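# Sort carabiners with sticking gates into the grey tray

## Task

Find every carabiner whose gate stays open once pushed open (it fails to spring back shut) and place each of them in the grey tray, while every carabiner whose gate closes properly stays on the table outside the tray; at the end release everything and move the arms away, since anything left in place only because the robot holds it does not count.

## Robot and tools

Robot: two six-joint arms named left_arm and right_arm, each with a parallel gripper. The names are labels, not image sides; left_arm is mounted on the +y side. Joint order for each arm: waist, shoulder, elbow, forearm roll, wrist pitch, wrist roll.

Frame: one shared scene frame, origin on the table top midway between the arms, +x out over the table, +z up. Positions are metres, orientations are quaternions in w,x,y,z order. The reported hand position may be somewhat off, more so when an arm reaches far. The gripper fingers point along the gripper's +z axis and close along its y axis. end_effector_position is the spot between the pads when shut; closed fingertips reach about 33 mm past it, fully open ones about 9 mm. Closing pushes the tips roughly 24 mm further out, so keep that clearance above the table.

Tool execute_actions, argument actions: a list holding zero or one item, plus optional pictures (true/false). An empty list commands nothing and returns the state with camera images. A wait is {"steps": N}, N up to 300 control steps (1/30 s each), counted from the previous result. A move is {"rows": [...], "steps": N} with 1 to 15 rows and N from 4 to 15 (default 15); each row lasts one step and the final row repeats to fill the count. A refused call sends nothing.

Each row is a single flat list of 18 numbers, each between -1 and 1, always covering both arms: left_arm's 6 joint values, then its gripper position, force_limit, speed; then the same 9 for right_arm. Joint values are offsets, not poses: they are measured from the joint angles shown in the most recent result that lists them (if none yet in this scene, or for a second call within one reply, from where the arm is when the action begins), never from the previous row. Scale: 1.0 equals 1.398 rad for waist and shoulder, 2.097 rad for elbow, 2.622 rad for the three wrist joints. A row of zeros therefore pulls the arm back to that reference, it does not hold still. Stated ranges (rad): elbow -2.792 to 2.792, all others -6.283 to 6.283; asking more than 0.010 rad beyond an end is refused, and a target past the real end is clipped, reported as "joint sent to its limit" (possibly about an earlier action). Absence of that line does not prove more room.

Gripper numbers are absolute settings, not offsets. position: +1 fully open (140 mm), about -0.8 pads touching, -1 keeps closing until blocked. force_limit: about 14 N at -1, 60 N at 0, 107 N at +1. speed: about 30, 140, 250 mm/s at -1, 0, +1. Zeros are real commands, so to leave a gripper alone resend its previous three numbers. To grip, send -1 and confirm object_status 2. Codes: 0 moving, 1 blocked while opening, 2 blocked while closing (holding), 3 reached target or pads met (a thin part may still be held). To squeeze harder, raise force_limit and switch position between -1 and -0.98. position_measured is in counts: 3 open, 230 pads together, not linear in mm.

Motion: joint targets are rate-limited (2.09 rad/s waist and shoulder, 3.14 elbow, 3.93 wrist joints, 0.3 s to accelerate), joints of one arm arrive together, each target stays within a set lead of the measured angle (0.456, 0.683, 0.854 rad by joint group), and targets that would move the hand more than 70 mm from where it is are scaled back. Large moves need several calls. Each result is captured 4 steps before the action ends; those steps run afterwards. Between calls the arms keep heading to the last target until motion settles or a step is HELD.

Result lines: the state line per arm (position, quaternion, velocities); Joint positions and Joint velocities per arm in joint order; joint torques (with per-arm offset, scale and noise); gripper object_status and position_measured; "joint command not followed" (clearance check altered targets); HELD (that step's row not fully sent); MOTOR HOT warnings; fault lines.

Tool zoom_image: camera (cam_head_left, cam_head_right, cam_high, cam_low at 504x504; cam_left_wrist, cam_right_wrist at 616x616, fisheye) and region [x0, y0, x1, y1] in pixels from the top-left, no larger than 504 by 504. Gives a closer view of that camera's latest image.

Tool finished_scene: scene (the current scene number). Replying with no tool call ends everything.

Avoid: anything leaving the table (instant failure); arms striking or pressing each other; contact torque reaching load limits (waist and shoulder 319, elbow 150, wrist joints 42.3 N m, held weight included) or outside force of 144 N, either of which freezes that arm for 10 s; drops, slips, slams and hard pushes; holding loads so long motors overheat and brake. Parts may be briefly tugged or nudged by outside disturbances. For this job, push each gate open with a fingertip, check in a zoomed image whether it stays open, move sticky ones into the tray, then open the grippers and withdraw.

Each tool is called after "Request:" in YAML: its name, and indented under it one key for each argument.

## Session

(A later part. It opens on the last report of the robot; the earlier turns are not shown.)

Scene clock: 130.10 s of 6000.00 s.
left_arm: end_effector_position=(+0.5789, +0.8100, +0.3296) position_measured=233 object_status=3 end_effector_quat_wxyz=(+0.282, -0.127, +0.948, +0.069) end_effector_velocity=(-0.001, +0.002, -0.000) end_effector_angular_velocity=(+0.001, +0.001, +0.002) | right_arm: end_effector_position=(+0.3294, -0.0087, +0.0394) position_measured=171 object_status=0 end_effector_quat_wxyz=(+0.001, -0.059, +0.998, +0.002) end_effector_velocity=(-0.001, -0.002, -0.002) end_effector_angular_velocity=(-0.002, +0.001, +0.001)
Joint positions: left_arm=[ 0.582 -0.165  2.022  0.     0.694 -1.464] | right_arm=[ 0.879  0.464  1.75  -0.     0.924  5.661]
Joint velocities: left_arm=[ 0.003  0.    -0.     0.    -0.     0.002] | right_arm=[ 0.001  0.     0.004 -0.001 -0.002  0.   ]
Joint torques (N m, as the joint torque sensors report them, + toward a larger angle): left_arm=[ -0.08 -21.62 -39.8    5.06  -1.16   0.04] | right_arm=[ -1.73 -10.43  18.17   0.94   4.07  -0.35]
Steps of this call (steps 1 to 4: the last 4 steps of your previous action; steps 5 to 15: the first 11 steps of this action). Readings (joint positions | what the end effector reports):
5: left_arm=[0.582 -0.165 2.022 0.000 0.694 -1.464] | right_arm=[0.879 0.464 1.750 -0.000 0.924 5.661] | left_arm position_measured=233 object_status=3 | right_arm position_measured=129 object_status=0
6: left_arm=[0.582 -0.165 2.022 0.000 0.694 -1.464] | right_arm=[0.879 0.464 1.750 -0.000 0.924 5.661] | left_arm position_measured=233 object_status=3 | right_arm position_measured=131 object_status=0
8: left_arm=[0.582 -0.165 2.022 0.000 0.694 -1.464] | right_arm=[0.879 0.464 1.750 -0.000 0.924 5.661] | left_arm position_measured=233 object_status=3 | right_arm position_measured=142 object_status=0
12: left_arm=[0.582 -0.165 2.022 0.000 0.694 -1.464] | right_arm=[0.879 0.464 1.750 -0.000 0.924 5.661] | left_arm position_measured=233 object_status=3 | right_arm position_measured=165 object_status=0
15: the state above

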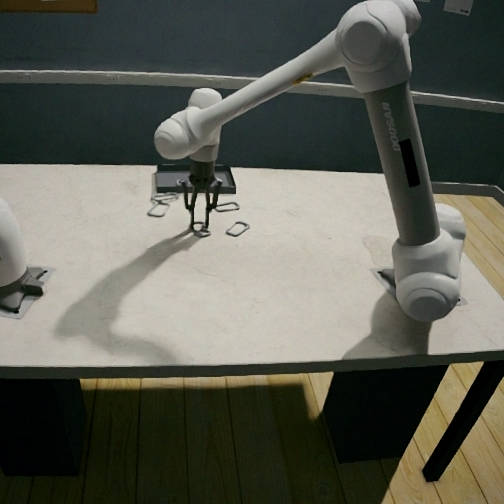

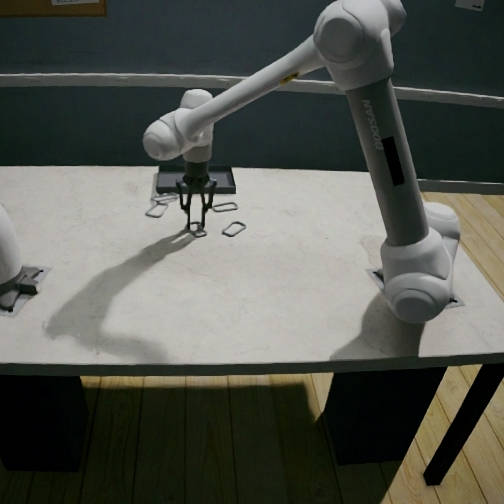

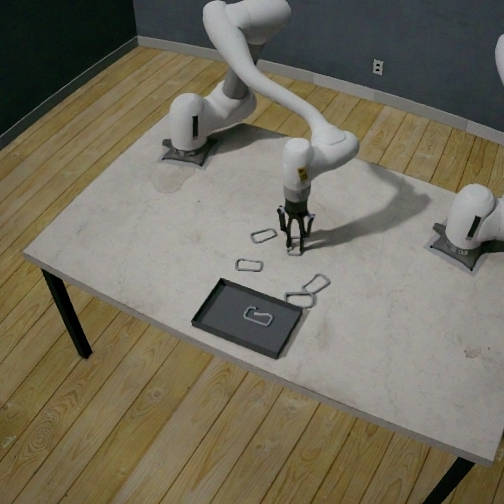

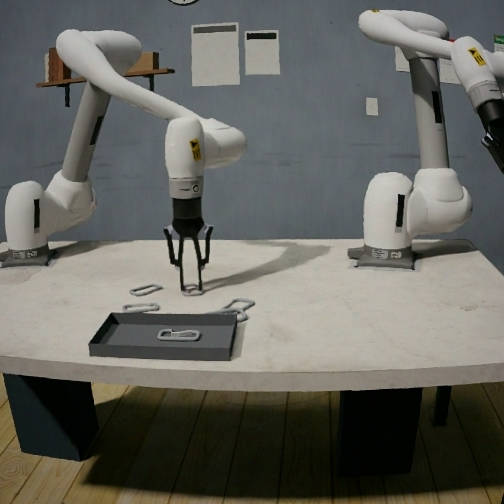

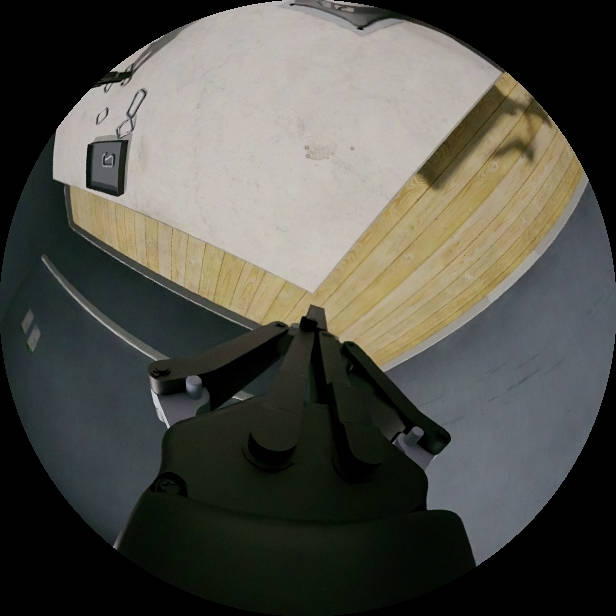

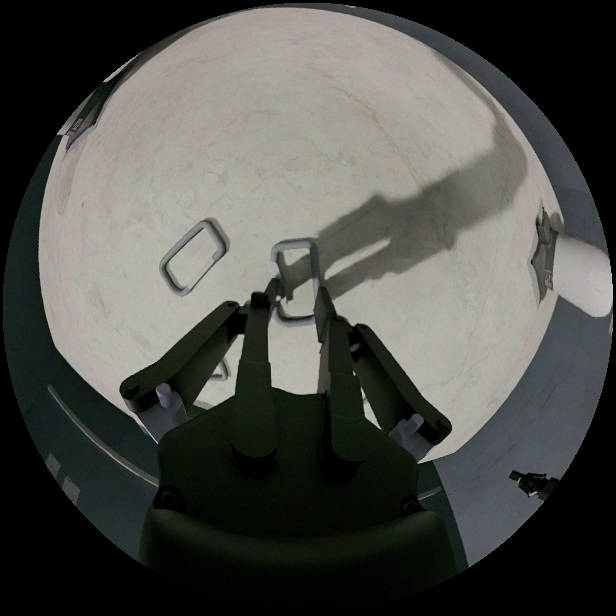

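Request:
execute_actions:
  actions:
    - {"rows":[[0,0,0,0,0,0,-1,0,0.5,0,-0.003,-0.0014,0,0.0027,0,-0.33,-0.2,-0.3],[0,0,0,0,0,0,-1,0,0.5,0,-0.003,-0.0014,0,0.0027,0,-0.33,-0.2,-0.3],[0,0,0,0,0,0,-1,0,0.5,0,-0.003,-0.0014,0,0.0027,0,-0.33,-0.2,-0.3],[0,0,0,0,0,0,-1,0,0.5,0,-0.003,-0.0014,0,0.0027,0,-0.33,-0.2,-0.3],[0,0,0,0,0,0,-1,0,0.5,0,-0.003,-0.0014,0,0.0027,0,-0.45,-0.2,-0.3]],"steps":15}
  pictures: true

Request:
zoom_image:
  camera: "cam_right_wrist"
  region: [220,200,400,380]

Scene clock: 130.73 s of 6000.00 s.
left_arm: end_effector_position=(+0.5789, +0.8100, +0.3296) position_measured=233 object_status=3 end_effector_quat_wxyz=(+0.282, -0.127, +0.948, +0.069) end_effector_velocity=(-0.000, +0.001, -0.001) end_effector_angular_velocity=(+0.001, +0.002, -0.000) | right_arm: end_effector_position=(+0.3293, -0.0087, +0.0435) position_measured=186 object_status=0 end_effector_quat_wxyz=(+0.001, -0.059, +0.998, +0.002) end_effector_velocity=(+0.000, +0.001, +0.004) end_effector_angular_velocity=(+0.004, -0.001, +0.000)
Joint positions: left_arm=[ 0.582 -0.165  2.022  0.     0.694 -1.464] | right_arm=[ 0.879  0.46   1.747 -0.     0.931  5.661]
Joint velocities: left_arm=[0.001 0.001 0.    0.001 0.    0.001] | right_arm=[ 0.    -0.004 -0.002  0.001  0.001 -0.001]
Joint torques (N m, as the joint torque sensors report them, + toward a larger angle): left_arm=[ -0.84 -21.51 -39.68   5.03  -1.25   0.08] | right_arm=[  3.34 -81.47 -32.52   3.74  -0.24  -0.47]
Steps of this call (steps 1 to 4: the last 4 steps of your previous action; steps 5 to 8: the robot went on to your last target; steps 9 to 19: the first 11 steps of this action). Readings (joint positions | what the end effector reports):
9: left_arm=[0.582 -0.165 2.022 0.000 0.694 -1.464] | right_arm=[0.879 0.464 1.750 -0.000 0.924 5.661] | left_arm position_measured=233 object_status=3 | right_arm position_measured=171 object_status=3
10: left_arm=[0.582 -0.165 2.022 0.000 0.694 -1.464] | right_arm=[0.879 0.463 1.750 -0.000 0.925 5.661] | left_arm position_measured=233 object_status=3 | right_arm position_measured=171 object_status=3
12: left_arm=[0.582 -0.165 2.022 0.000 0.694 -1.464] | right_arm=[0.879 0.462 1.750 -0.000 0.929 5.661] | left_arm position_measured=233 object_status=3 | right_arm position_measured=171 object_status=3
16: left_arm=[0.582 -0.165 2.022 0.000 0.694 -1.464] | right_arm=[0.879 0.460 1.748 -0.000 0.931 5.661] | left_arm position_measured=233 object_status=3 | right_arm position_measured=184 object_status=0
19: the state above

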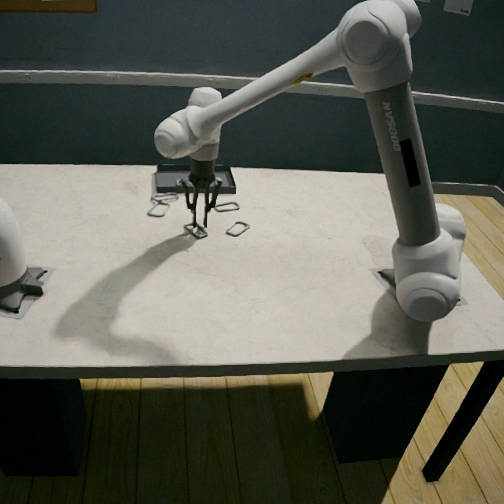

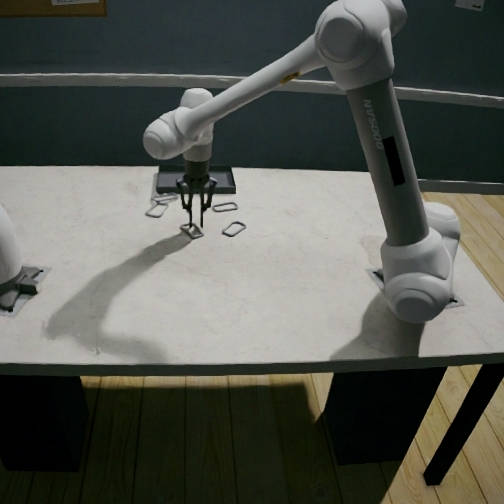

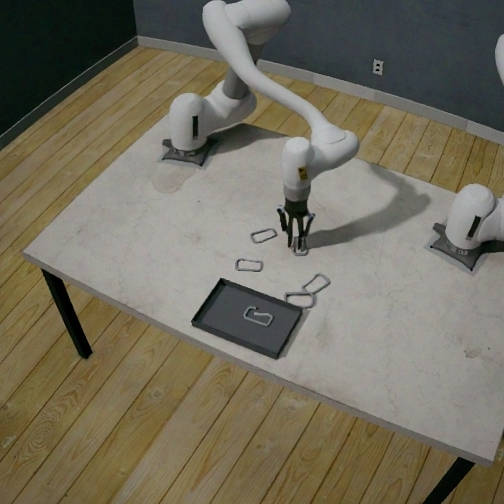

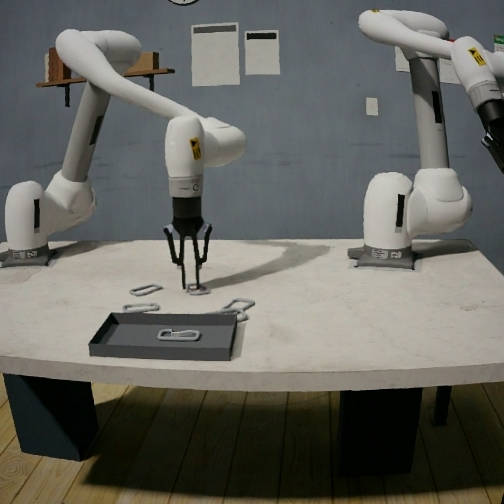

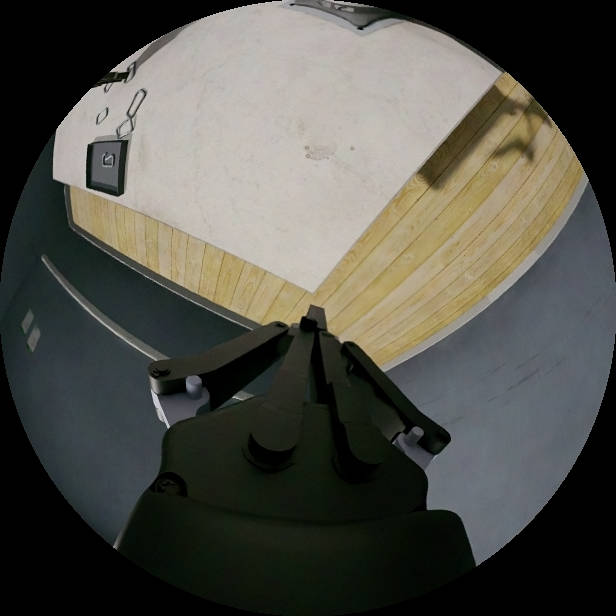

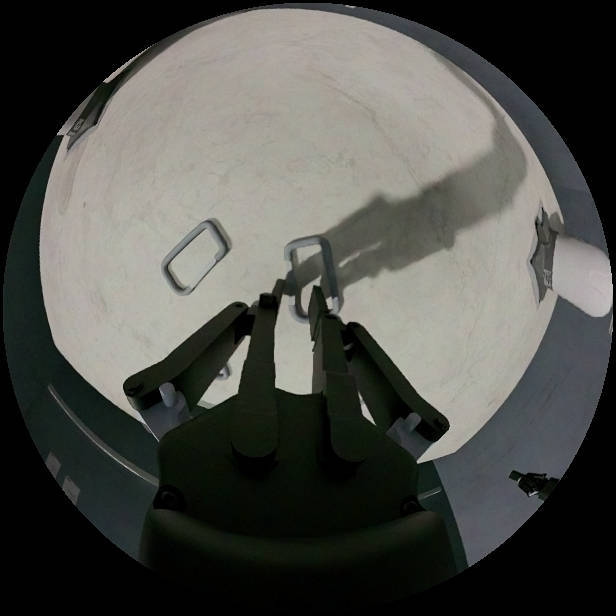

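Region (220, 200, 400, 380) of cam_right_wrist's 616x616 image, scaled by 2.800, with more detail than that image has.

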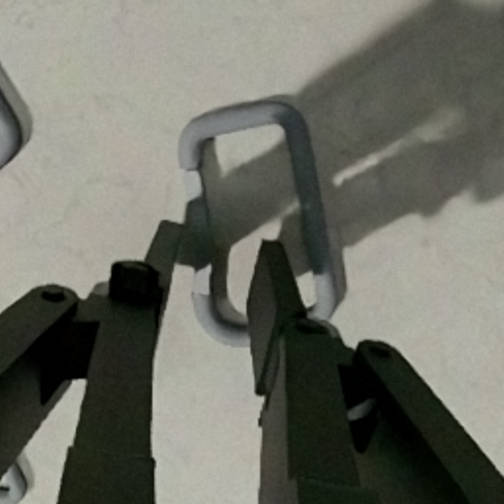

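Request:
execute_actions:
  actions:
    - {"rows":[[0,0,0,0,0,0,-1,0,0.5,0,-0.008,-0.004,0,0.0075,0,-0.45,-0.2,-0.3],[0,0,0,0,0,0,-1,0,0.5,0,-0.008,-0.004,0,0.0075,0,-0.45,-0.2,-0.3],[0,0,0,0,0,0,-1,0,0.5,0,-0.008,-0.004,0,0.0075,0,-0.45,-0.2,-0.3],[0,0,0,0,0,0,-1,0,0.5,0,-0.008,-0.004,0,0.0075,0,-0.45,-0.2,-0.3],[0,0,0,0,0,0,-1,0,0.5,0.004,0.001,-0.013,0,0.010,0.002,0,0,0.5]],"steps":15}
  pictures: false

Request:
execute_actions:
  actions:
    - {"rows":[[0,0,0,0,0,0,-1,0,0.5,0,0.0098,0.005,0,-0.0092,0,0,0,0.5]],"steps":15}
  pictures: true

Request:
zoom_image:
  camera: "cam_right_wrist"
  region: [220,200,400,380]

Scene clock: 131.47 s of 6000.00 s.
left_arm: end_effector_position=(+0.5789, +0.8100, +0.3296) position_measured=233 object_status=3 end_effector_quat_wxyz=(+0.282, -0.127, +0.948, +0.069) end_effector_velocity=(-0.000, +0.001, -0.001) end_effector_angular_velocity=(+0.000, +0.001, -0.001) | right_arm: end_effector_position=(+0.3301, +0.0003, +0.0549) position_measured=132 object_status=0 end_effector_quat_wxyz=(+0.001, -0.059, +0.998, +0.002) end_effector_velocity=(-0.000, +0.010, +0.001) end_effector_angular_velocity=(-0.001, +0.000, +0.000)
Joint positions: left_arm=[ 0.582 -0.165  2.022  0.     0.694 -1.464] | right_arm=[ 0.884  0.46   1.721 -0.     0.956  5.666]
Joint velocities: left_arm=[ 0.001  0.001 -0.    -0.001  0.     0.002] | right_arm=[ 0.007  0.012 -0.021  0.     0.01   0.007]
Joint torques (N m, as the joint torque sensors report them, + toward a larger angle): left_arm=[  0.47 -21.58 -39.4    5.18  -1.33  -0.02] | right_arm=[  3.1  -81.16 -32.36   3.95   0.15  -0.48]
Steps of this call (steps 1 to 4: the last 4 steps of your previous action; steps 5 to 11: the robot went on to your last target; steps 12 to 22: the first 11 steps of this action). Readings (joint positions | what the end effector reports):
12: left_arm=[0.582 -0.165 2.022 0.000 0.694 -1.464] | right_arm=[0.879 0.459 1.747 -0.000 0.931 5.661] | left_arm position_measured=233 object_status=3 | right_arm position_measured=186 object_status=3
13: left_arm=[0.582 -0.165 2.022 0.000 0.694 -1.464] | right_arm=[0.879 0.457 1.746 -0.000 0.935 5.661] | left_arm position_measured=233 object_status=3 | right_arm position_measured=186 object_status=3
15: left_arm=[0.582 -0.165 2.022 0.000 0.694 -1.464] | right_arm=[0.879 0.452 1.741 -0.000 0.944 5.661] | left_arm position_measured=233 object_status=3 | right_arm position_measured=186 object_status=3
19: left_arm=[0.582 -0.165 2.022 0.000 0.694 -1.464] | right_arm=[0.882 0.457 1.726 -0.000 0.954 5.665] | left_arm position_measured=233 object_status=3 | right_arm position_measured=161 object_status=0
22: the state above

Scene clock: 131.97 s of 6000.00 s.
left_arm: end_effector_position=(+0.5789, +0.8100, +0.3296) position_measured=233 object_status=3 end_effector_quat_wxyz=(+0.282, -0.127, +0.948, +0.069) end_effector_velocity=(+0.000, +0.000, -0.000) end_effector_angular_velocity=(+0.001, +0.001, -0.001) | right_arm: end_effector_position=(+0.3299, +0.0007, +0.0403) position_measured=129 object_status=3 end_effector_quat_wxyz=(+0.001, -0.059, +0.998, +0.001) end_effector_velocity=(-0.000, -0.000, -0.004) end_effector_angular_velocity=(-0.002, +0.001, -0.001)
Joint positions: left_arm=[ 0.582 -0.165  2.022  0.     0.694 -1.464] | right_arm=[ 0.884  0.475  1.73  -0.     0.933  5.667]
Joint velocities: left_arm=[ 0.     0.001  0.    -0.     0.     0.002] | right_arm=[-0.     0.004  0.002  0.    -0.004  0.001]
Joint torques (N m, as the joint torque sensors report them, + toward a larger angle): left_arm=[ -0.31 -21.89 -39.57   5.15  -1.25  -0.01] | right_arm=[  2.86 -81.13 -32.78   3.73  -0.45  -0.56]
Steps of this call (steps 1 to 4: the last 4 steps of your previous action; steps 5 to 15: the first 11 steps of this action, its rows measured from where the robot was after step 4). Readings (joint positions | what the end effector reports):
4: left_arm=[0.582 -0.165 2.022 0.000 0.694 -1.464] | right_arm=[0.884 0.461 1.720 -0.000 0.957 5.667] | left_arm position_measured=233 object_status=3 | right_arm position_measured=129 object_status=0
5: left_arm=[0.582 -0.165 2.022 0.000 0.694 -1.464] | right_arm=[0.884 0.461 1.720 -0.000 0.957 5.667] | left_arm position_measured=233 object_status=3 | right_arm position_measured=129 object_status=0
6: left_arm=[0.582 -0.165 2.022 0.000 0.694 -1.464] | right_arm=[0.884 0.463 1.721 -0.000 0.953 5.667] | left_arm position_measured=233 object_status=3 | right_arm position_measured=129 object_status=3
8: left_arm=[0.582 -0.165 2.022 0.000 0.694 -1.464] | right_arm=[0.884 0.471 1.727 -0.000 0.941 5.667] | left_arm position_measured=233 object_status=3 | right_arm position_measured=129 object_status=3
12: left_arm=[0.582 -0.165 2.022 0.000 0.694 -1.464] | right_arm=[0.884 0.474 1.730 -0.000 0.934 5.667] | left_arm position_measured=233 object_status=3 | right_arm position_measured=129 object_status=3
15: the state above

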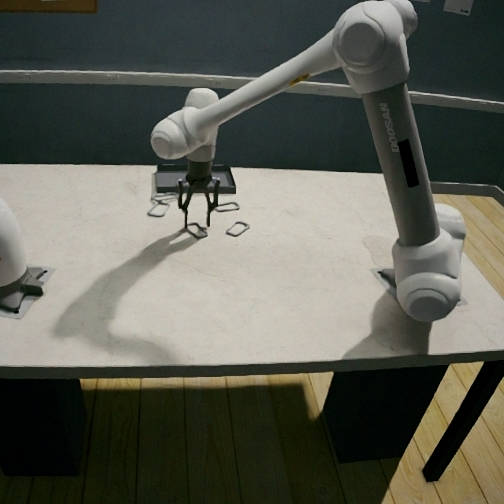

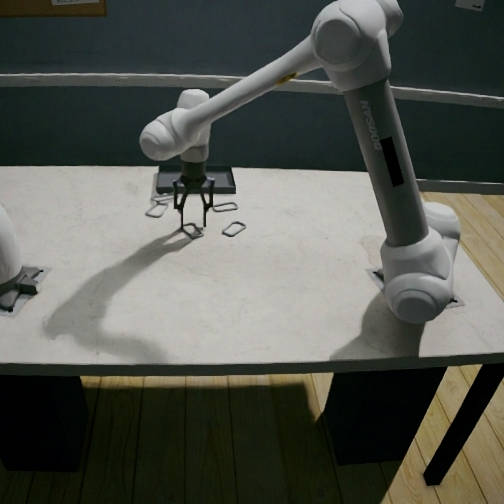

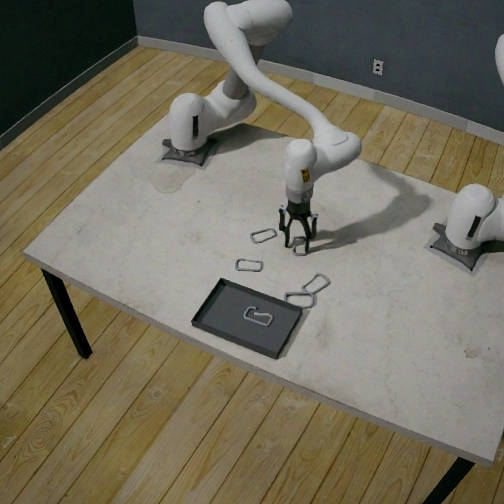

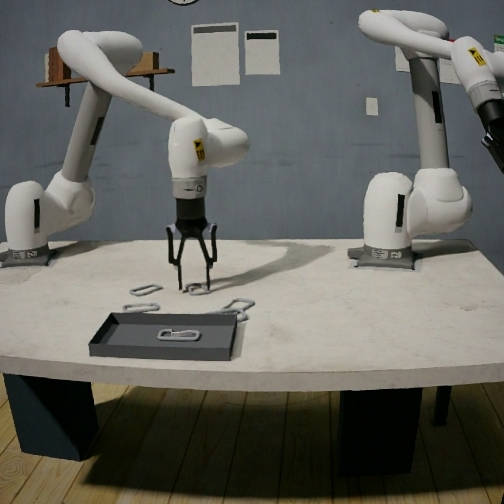

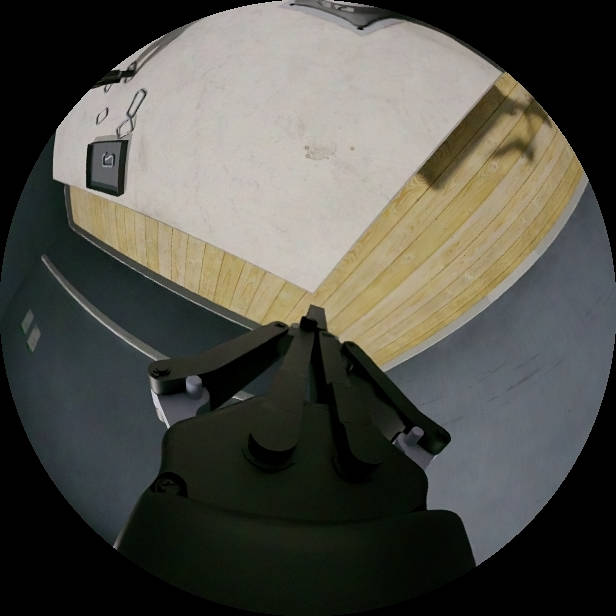

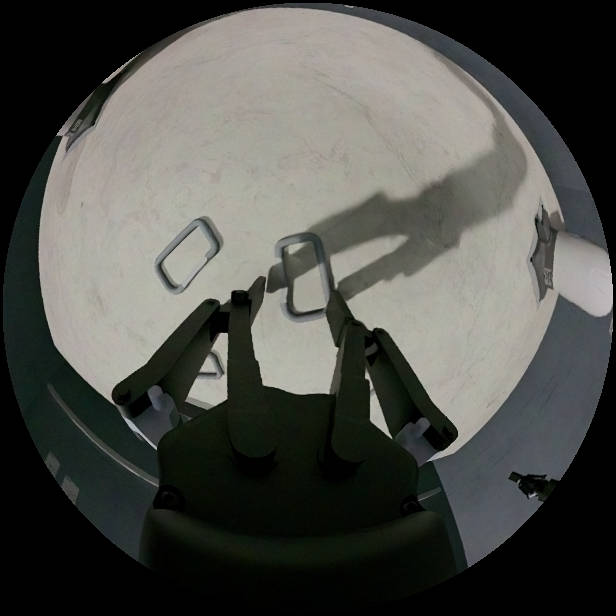

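Region (220, 200, 400, 380) of cam_right_wrist's 616x616 image, scaled by 2.800, with more detail than that image has.

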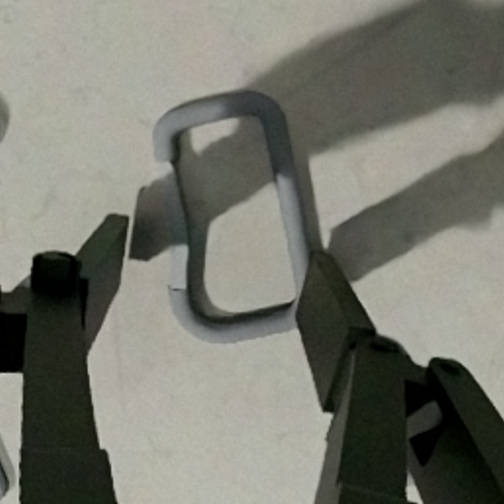

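Request:
execute_actions:
  actions:
    - {"rows":[[0,0,0,0,0,0,-1,0,0.5,0,0,0,0,0,-0.05,0,0,0],[0,0,0,0,0,0,-1,0,0.5,0,0,0,0,0,-0.05,0,0,0],[0,0,0,0,0,0,-1,0,0.5,0,0,0,0,0,-0.05,0,0,0],[0,0,0,0,0,0,-1,0,0.5,0,0,0,0,0,-0.05,0,0,0],[0,0,0,0,0,0,-1,0,0.5,0,0,0,0,0,-0.05,-0.33,-0.2,-0.1]],"steps":15}
  pictures: true

Request:
zoom_image:
  camera: "cam_right_wrist"
  region: [220,200,400,380]

Scene clock: 132.57 s of 6000.00 s.
left_arm: end_effector_position=(+0.5789, +0.8100, +0.3296) position_measured=233 object_status=3 end_effector_quat_wxyz=(+0.282, -0.127, +0.948, +0.069) end_effector_velocity=(+0.000, -0.001, +0.000) end_effector_angular_velocity=(+0.000, -0.000, -0.001) | right_arm: end_effector_position=(+0.3299, +0.0008, +0.0402) position_measured=166 object_status=0 end_effector_quat_wxyz=(+0.001, -0.124, +0.992, +0.001) end_effector_velocity=(+0.000, +0.001, +0.004) end_effector_angular_velocity=(+0.002, -0.001, +0.022)
Joint positions: left_arm=[ 0.582 -0.165  2.022  0.     0.694 -1.464] | right_arm=[ 0.884  0.475  1.73  -0.     0.933  5.537]
Joint velocities: left_arm=[-0.001 -0.    -0.    -0.     0.     0.001] | right_arm=[ 0.    -0.003 -0.004  0.     0.005 -0.022]
Joint torques (N m, as the joint torque sensors report them, + toward a larger angle): left_arm=[ -0.08 -22.42 -39.52   5.12  -1.25   0.05] | right_arm=[ -0.02 -65.75 -17.77   2.11   0.86  -0.7 ]
Steps of this call (steps 1 to 4: the last 4 steps of your previous action; steps 5 to 7: the robot went on to your last target; steps 8 to 18: the first 11 steps of this action). Readings (joint positions | what the end effector reports):
8: left_arm=[0.582 -0.165 2.022 0.000 0.694 -1.464] | right_arm=[0.884 0.475 1.731 -0.000 0.933 5.667] | left_arm position_measured=233 object_status=3 | right_arm position_measured=129 object_status=3
9: left_arm=[0.582 -0.165 2.022 0.000 0.694 -1.464] | right_arm=[0.884 0.475 1.731 -0.000 0.933 5.660] | left_arm position_measured=233 object_status=3 | right_arm position_measured=129 object_status=3
11: left_arm=[0.582 -0.165 2.022 0.000 0.694 -1.464] | right_arm=[0.884 0.475 1.731 -0.000 0.933 5.608] | left_arm position_measured=233 object_status=3 | right_arm position_measured=129 object_status=3
15: left_arm=[0.582 -0.165 2.022 0.000 0.694 -1.464] | right_arm=[0.884 0.475 1.731 -0.000 0.933 5.542] | left_arm position_measured=233 object_status=3 | right_arm position_measured=145 object_status=0
18: the state above

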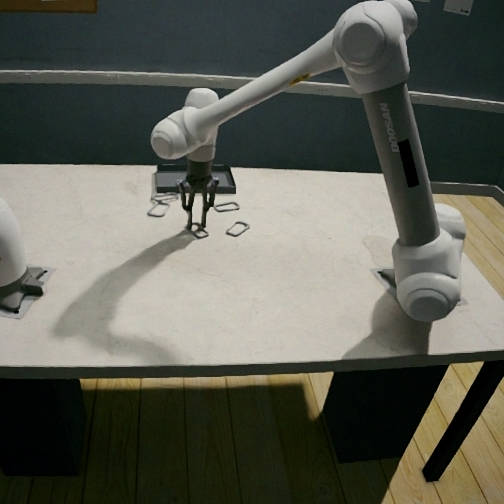

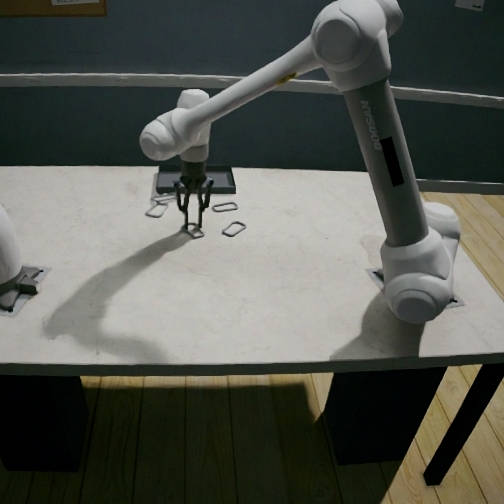

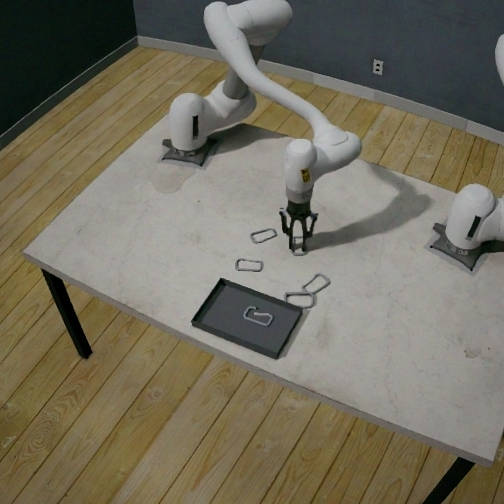

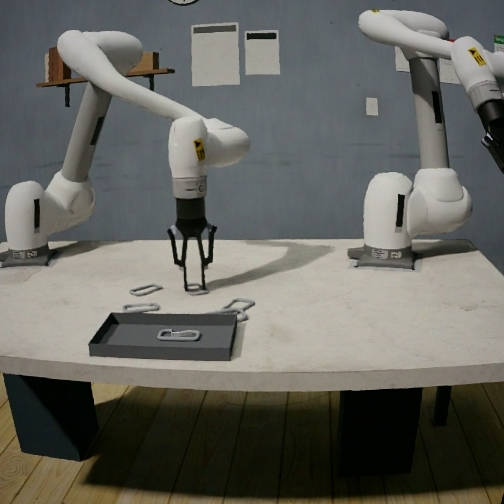

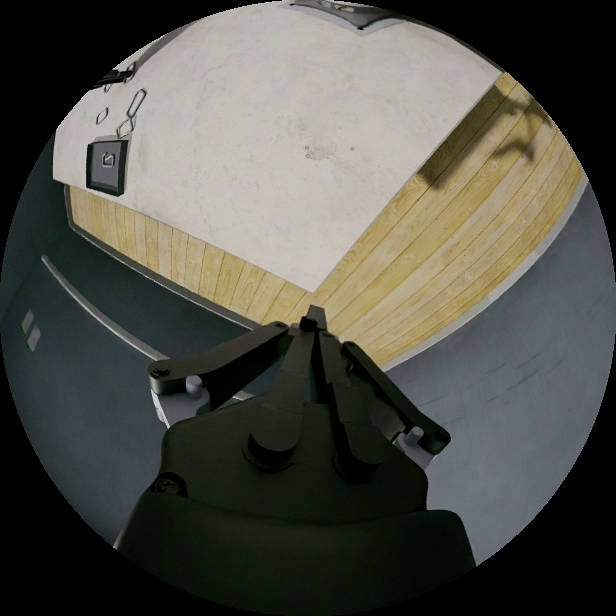

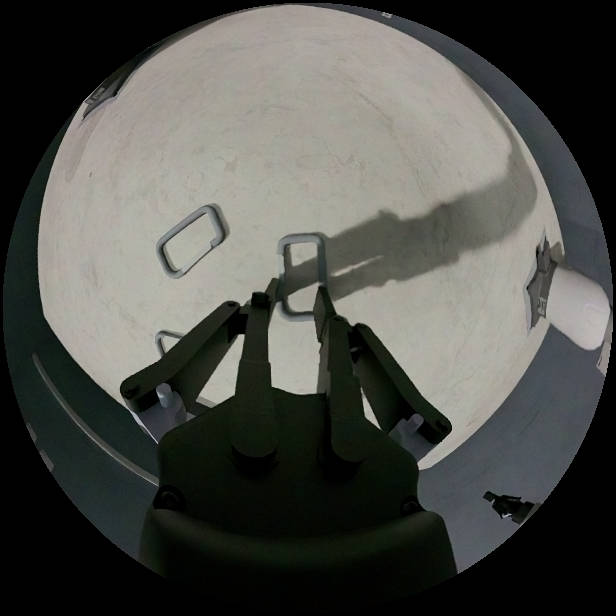

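Region (220, 200, 400, 380) of cam_right_wrist's 616x616 image, scaled by 2.800, with more detail than that image has.

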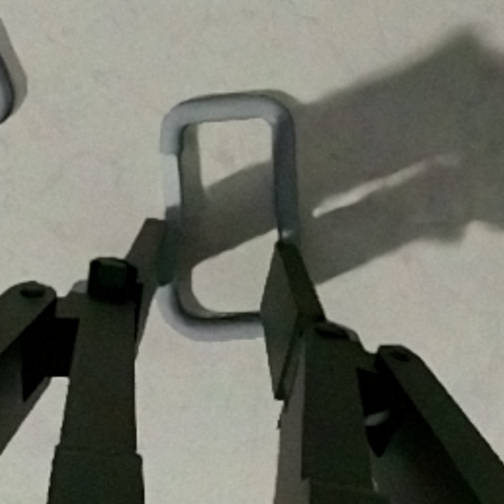

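Request:
execute_actions:
  actions:
    - {"rows":[[0,0,0,0,0,0,-1,0,0.5,0,-0.0008,-0.0004,0,0.0007,0,-0.45,-0.2,-0.7],[0,0,0,0,0,0,-1,0,0.5,0,-0.0008,-0.0004,0,0.0007,0,-0.45,-0.2,-0.7],[0,0,0,0,0,0,-1,0,0.5,0,-0.0008,-0.0004,0,0.0007,0,-0.45,-0.2,-0.7],[0,0,0,0,0,0,-1,0,0.5,0,-0.0014,-0.0007,0,0.0013,0,-0.45,-0.2,-0.7]],"steps":15}
  pictures: true

Request:
zoom_image:
  camera: "cam_right_wrist"
  region: [220,200,400,380]

Scene clock: 133.20 s of 6000.00 s.
left_arm: end_effector_position=(+0.5789, +0.8100, +0.3296) position_measured=233 object_status=3 end_effector_quat_wxyz=(+0.282, -0.127, +0.948, +0.069) end_effector_velocity=(-0.000, +0.000, +0.000) end_effector_angular_velocity=(+0.001, -0.000, -0.000) | right_arm: end_effector_position=(+0.3300, +0.0008, +0.0422) position_measured=186 object_status=0 end_effector_quat_wxyz=(+0.001, -0.124, +0.992, +0.001) end_effector_velocity=(+0.000, +0.000, +0.001) end_effector_angular_velocity=(-0.000, +0.000, -0.001)
Joint positions: left_arm=[ 0.582 -0.165  2.022  0.     0.694 -1.464] | right_arm=[ 0.884  0.473  1.729 -0.     0.936  5.537]
Joint velocities: left_arm=[ 0.001 -0.    -0.    -0.     0.     0.001] | right_arm=[ 0.    -0.    -0.001  0.     0.001  0.001]
Joint torques (N m, as the joint torque sensors report them, + toward a larger angle): left_arm=[ -0.27 -22.8  -39.43   5.06  -1.27   0.07] | right_arm=[  3.83 -80.77 -32.5    3.69  -0.25  -0.27]
Steps of this call (steps 1 to 4: the last 4 steps of your previous action; steps 5 to 8: the robot went on to your last target; steps 9 to 19: the first 11 steps of this action). Readings (joint positions | what the end effector reports):
9: left_arm=[0.582 -0.165 2.022 0.000 0.694 -1.464] | right_arm=[0.884 0.475 1.730 -0.000 0.933 5.536] | left_arm position_measured=233 object_status=3 | right_arm position_measured=171 object_status=0
10: left_arm=[0.582 -0.165 2.022 0.000 0.694 -1.464] | right_arm=[0.884 0.474 1.730 -0.000 0.934 5.536] | left_arm position_measured=233 object_status=3 | right_arm position_measured=172 object_status=0
12: left_arm=[0.582 -0.165 2.022 0.000 0.694 -1.464] | right_arm=[0.884 0.474 1.730 -0.000 0.934 5.536] | left_arm position_measured=233 object_status=3 | right_arm position_measured=179 object_status=0
16: left_arm=[0.582 -0.165 2.022 0.000 0.694 -1.464] | right_arm=[0.884 0.473 1.729 -0.000 0.936 5.537] | left_arm position_measured=233 object_status=3 | right_arm position_measured=186 object_status=0
19: the state above

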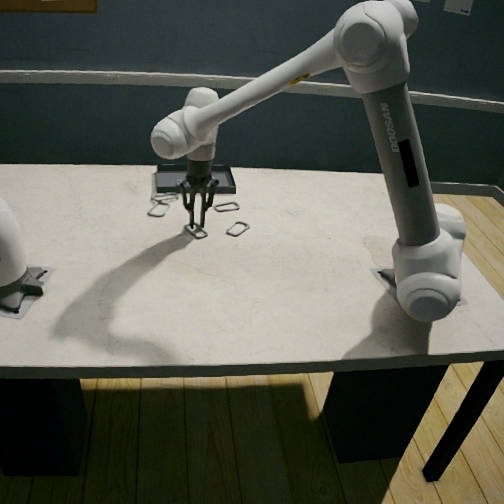

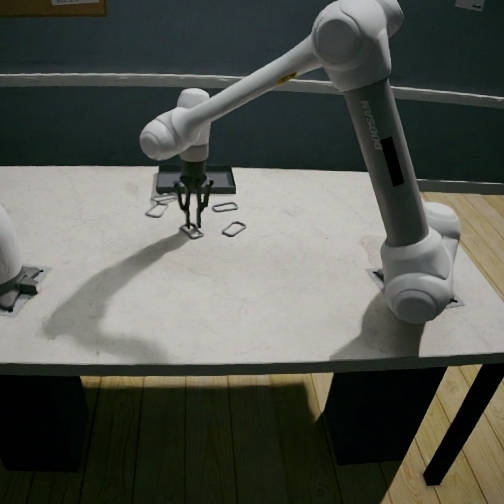

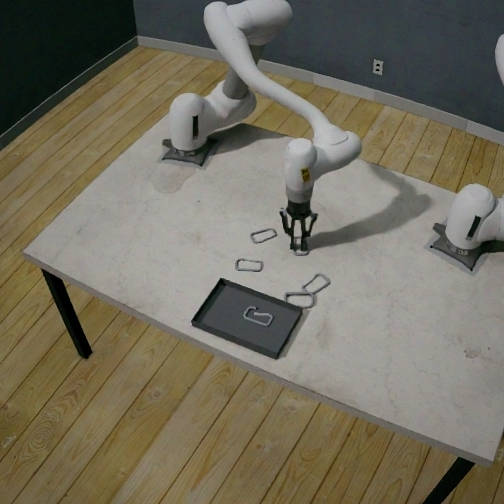

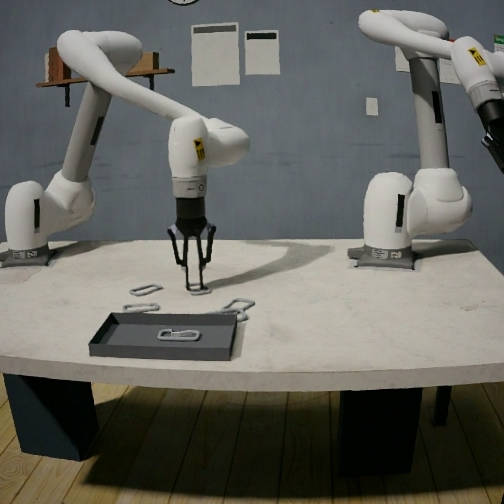

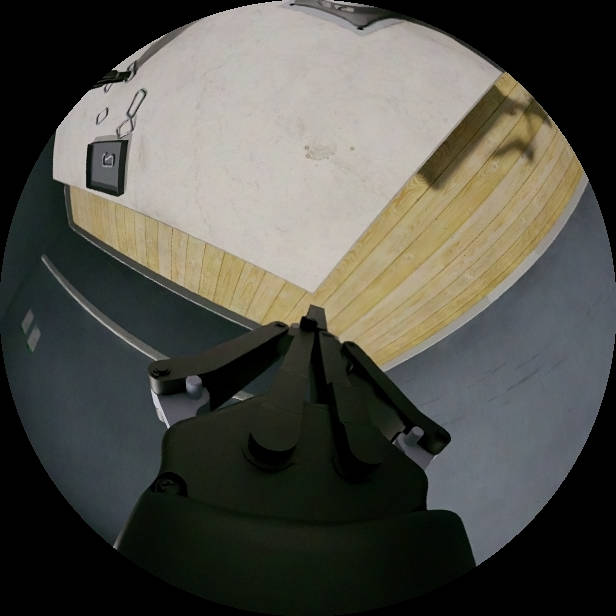

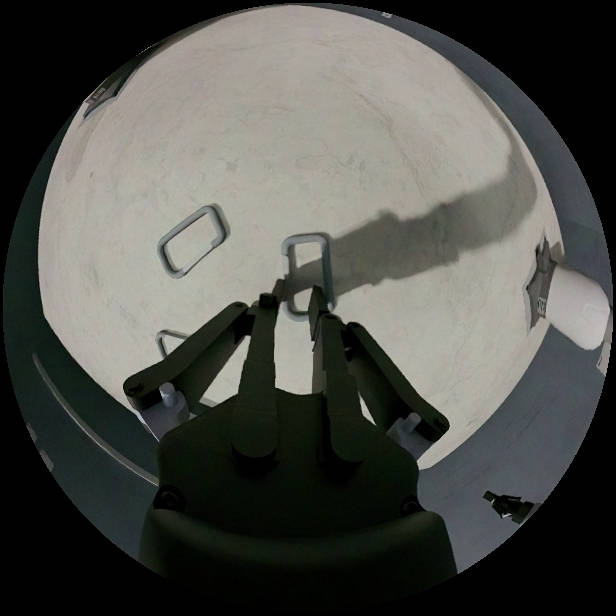

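Region (220, 200, 400, 380) of cam_right_wrist's 616x616 image, scaled by 2.800, with more detail than that image has.

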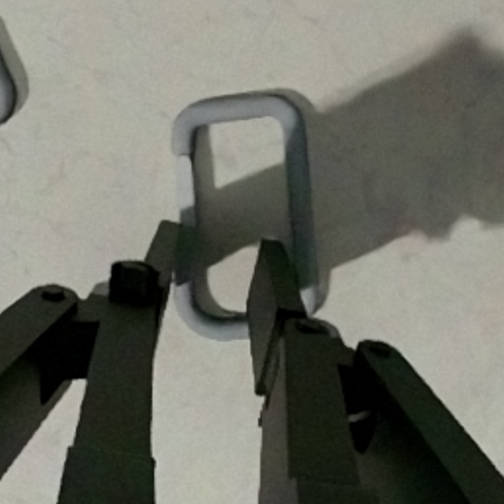

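Request:
execute_actions:
  actions:
    - {"rows":[[0,0,0,0,0,0,-1,0,0.5,0,-0.008,-0.004,0,0.0075,0,-0.45,-0.2,-0.3],[0,0,0,0,0,0,-1,0,0.5,0,-0.008,-0.004,0,0.0075,0,-0.45,-0.2,-0.3],[0,0,0,0,0,0,-1,0,0.5,0,-0.008,-0.004,0,0.0075,0,-0.45,-0.2,-0.3],[0,0,0,0,0,0,-1,0,0.5,0,-0.008,-0.004,0,0.0075,0,-0.45,-0.2,-0.3],[0,0,0,0,0,0,-1,0,0.5,0.0038,0.0156,-0.0285,0,0.0377,0.002,0,0,0.5]],"steps":15}
  pictures: false

Request:
execute_actions:
  actions:
    - {"steps":8}
  pictures: true

Request:
zoom_image:
  camera: "cam_right_wrist"
  region: [220,200,400,380]

Scene clock: 134.03 s of 6000.00 s.
left_arm: end_effector_position=(+0.5789, +0.8100, +0.3296) position_measured=233 object_status=3 end_effector_quat_wxyz=(+0.282, -0.127, +0.948, +0.069) end_effector_velocity=(+0.000, -0.001, +0.001) end_effector_angular_velocity=(-0.001, -0.001, -0.000) | right_arm: end_effector_position=(+0.3285, +0.0056, +0.0537) position_measured=132 object_status=0 end_effector_quat_wxyz=(-0.015, -0.124, +0.992, -0.021) end_effector_velocity=(-0.004, +0.005, +0.001) end_effector_angular_velocity=(-0.066, +0.036, +0.001)
Joint positions: left_arm=[ 0.582 -0.165  2.022  0.     0.694 -1.464] | right_arm=[ 0.889  0.492  1.673 -0.     1.029  5.542]
Joint velocities: left_arm=[-0.001 -0.001  0.    -0.001 -0.    -0.001] | right_arm=[ 0.007  0.037 -0.061  0.001  0.098  0.005]
Joint torques (N m, as the joint torque sensors report them, + toward a larger angle): left_arm=[ -0.69 -22.2  -39.62   5.1   -1.28   0.11] | right_arm=[  4.91 -90.81 -30.82   3.69   0.33  -0.25]
Steps of this call (steps 1 to 4: the last 4 steps of your previous action; steps 5 to 14: the robot went on to your last target; steps 15 to 25: the first 11 steps of this action). Readings (joint positions | what the end effector reports):
15: left_arm=[0.582 -0.165 2.022 0.000 0.694 -1.464] | right_arm=[0.884 0.473 1.729 -0.000 0.936 5.537] | left_arm position_measured=233 object_status=3 | right_arm position_measured=186 object_status=3
16: left_arm=[0.582 -0.165 2.022 0.000 0.694 -1.464] | right_arm=[0.884 0.471 1.727 -0.000 0.940 5.537] | left_arm position_measured=233 object_status=3 | right_arm position_measured=186 object_status=3
18: left_arm=[0.582 -0.165 2.022 0.000 0.694 -1.464] | right_arm=[0.884 0.465 1.723 -0.000 0.950 5.537] | left_arm position_measured=233 object_status=3 | right_arm position_measured=186 object_status=3
22: left_arm=[0.582 -0.165 2.022 0.000 0.694 -1.464] | right_arm=[0.887 0.480 1.691 -0.000 1.000 5.540] | left_arm position_measured=233 object_status=3 | right_arm position_measured=161 object_status=0
25: the state above

Scene clock: 134.30 s of 6000.00 s.
left_arm: end_effector_position=(+0.5789, +0.8100, +0.3296) position_measured=233 object_status=3 end_effector_quat_wxyz=(+0.282, -0.127, +0.948, +0.069) end_effector_velocity=(+0.001, -0.001, -0.000) end_effector_angular_velocity=(+0.000, +0.001, -0.002) | right_arm: end_effector_position=(+0.3283, +0.0060, +0.0538) position_measured=129 object_status=3 end_effector_quat_wxyz=(-0.016, -0.124, +0.992, -0.023) end_effector_velocity=(-0.000, +0.000, -0.001) end_effector_angular_velocity=(-0.002, +0.001, -0.000)
Joint positions: left_arm=[ 0.582 -0.165  2.022  0.     0.694 -1.464] | right_arm=[ 0.89   0.495  1.669 -0.     1.035  5.542]
Joint velocities: left_arm=[-0.002  0.001 -0.     0.001 -0.    -0.   ] | right_arm=[ 0.     0.002 -0.001  0.     0.002  0.001]
Joint torques (N m, as the joint torque sensors report them, + toward a larger angle): left_arm=[ -0.02 -21.96 -39.58   5.03  -1.24   0.04] | right_arm=[  3.14 -84.88 -32.51   3.74  -0.19  -0.16]
Kept back: nothing.
Steps of this call (steps 1 to 4: the last 4 steps of your previous action; steps 5 to 8: the robot went on to your last target). Readings (joint positions | what the end effector reports):
1: left_arm=[0.582 -0.165 2.022 0.000 0.694 -1.464] | right_arm=[0.889 0.493 1.672 -0.000 1.031 5.542] | left_arm position_measured=233 object_status=3 | right_arm position_measured=129 object_status=0
2: left_arm=[0.582 -0.165 2.022 0.000 0.694 -1.464] | right_arm=[0.890 0.494 1.671 -0.000 1.033 5.542] | left_arm position_measured=233 object_status=3 | right_arm position_measured=129 object_status=0
4: left_arm=[0.582 -0.165 2.022 0.000 0.694 -1.464] | right_arm=[0.890 0.494 1.670 -0.000 1.034 5.542] | left_arm position_measured=233 object_status=3 | right_arm position_measured=129 object_status=0
8: the state above

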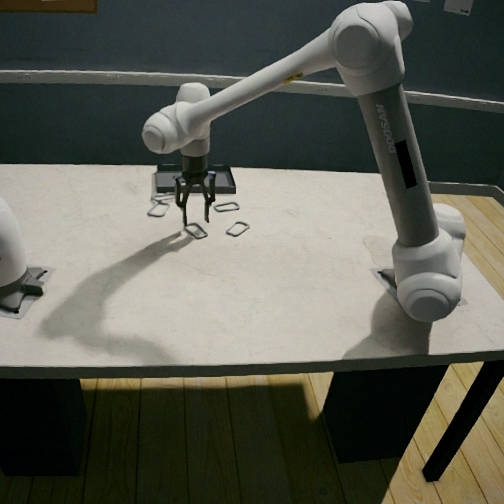

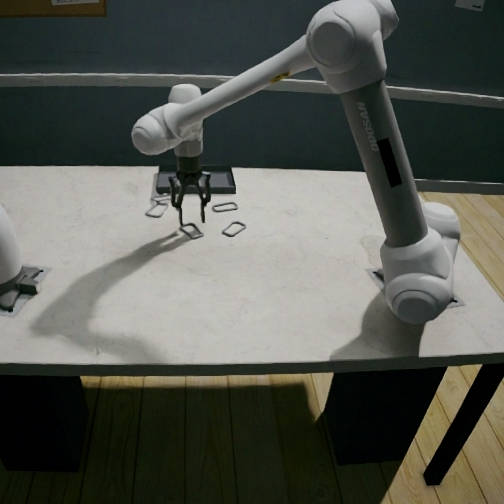

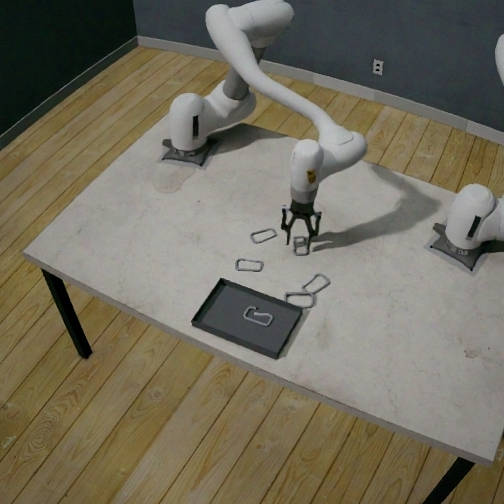

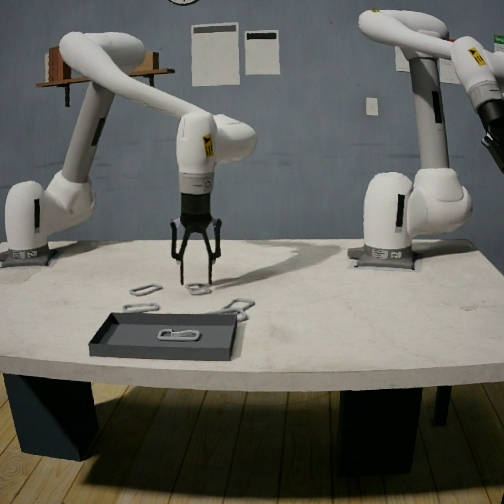

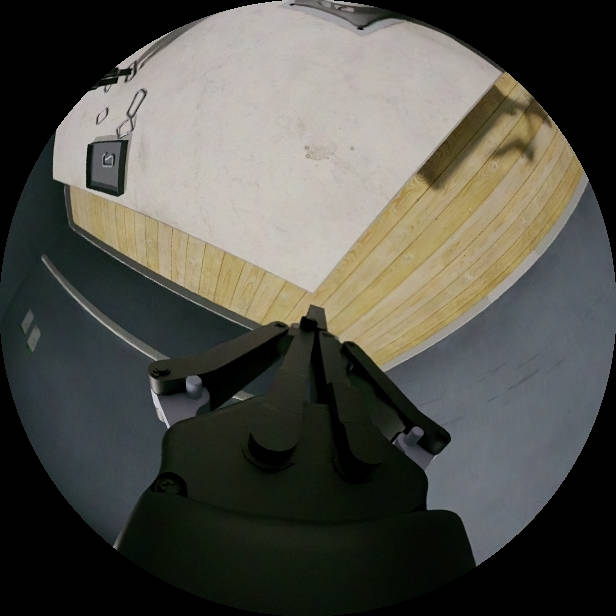

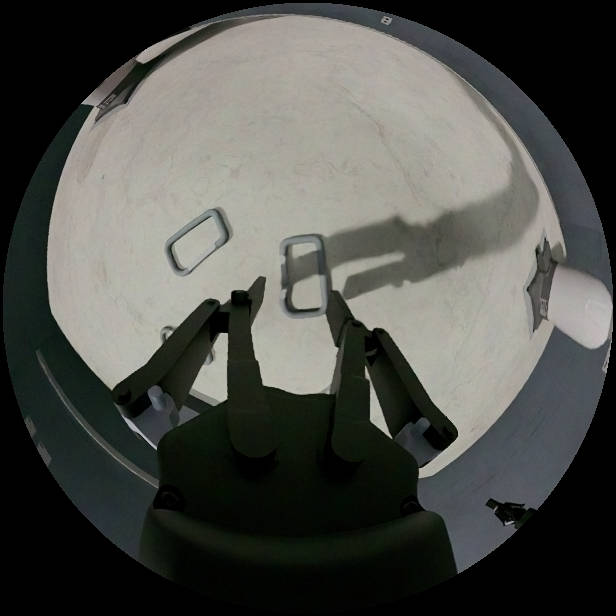

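Region (220, 200, 400, 380) of cam_right_wrist's 616x616 image, scaled by 2.800, with more detail than that image has.

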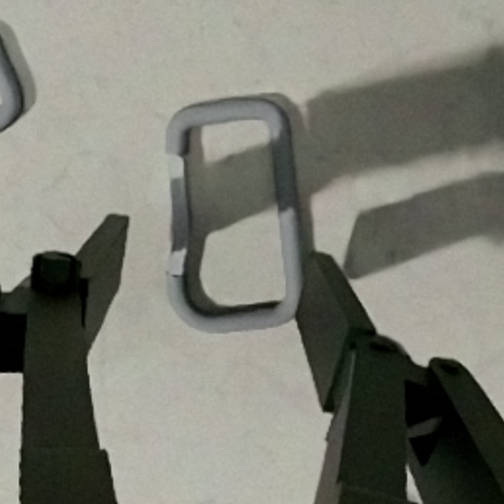

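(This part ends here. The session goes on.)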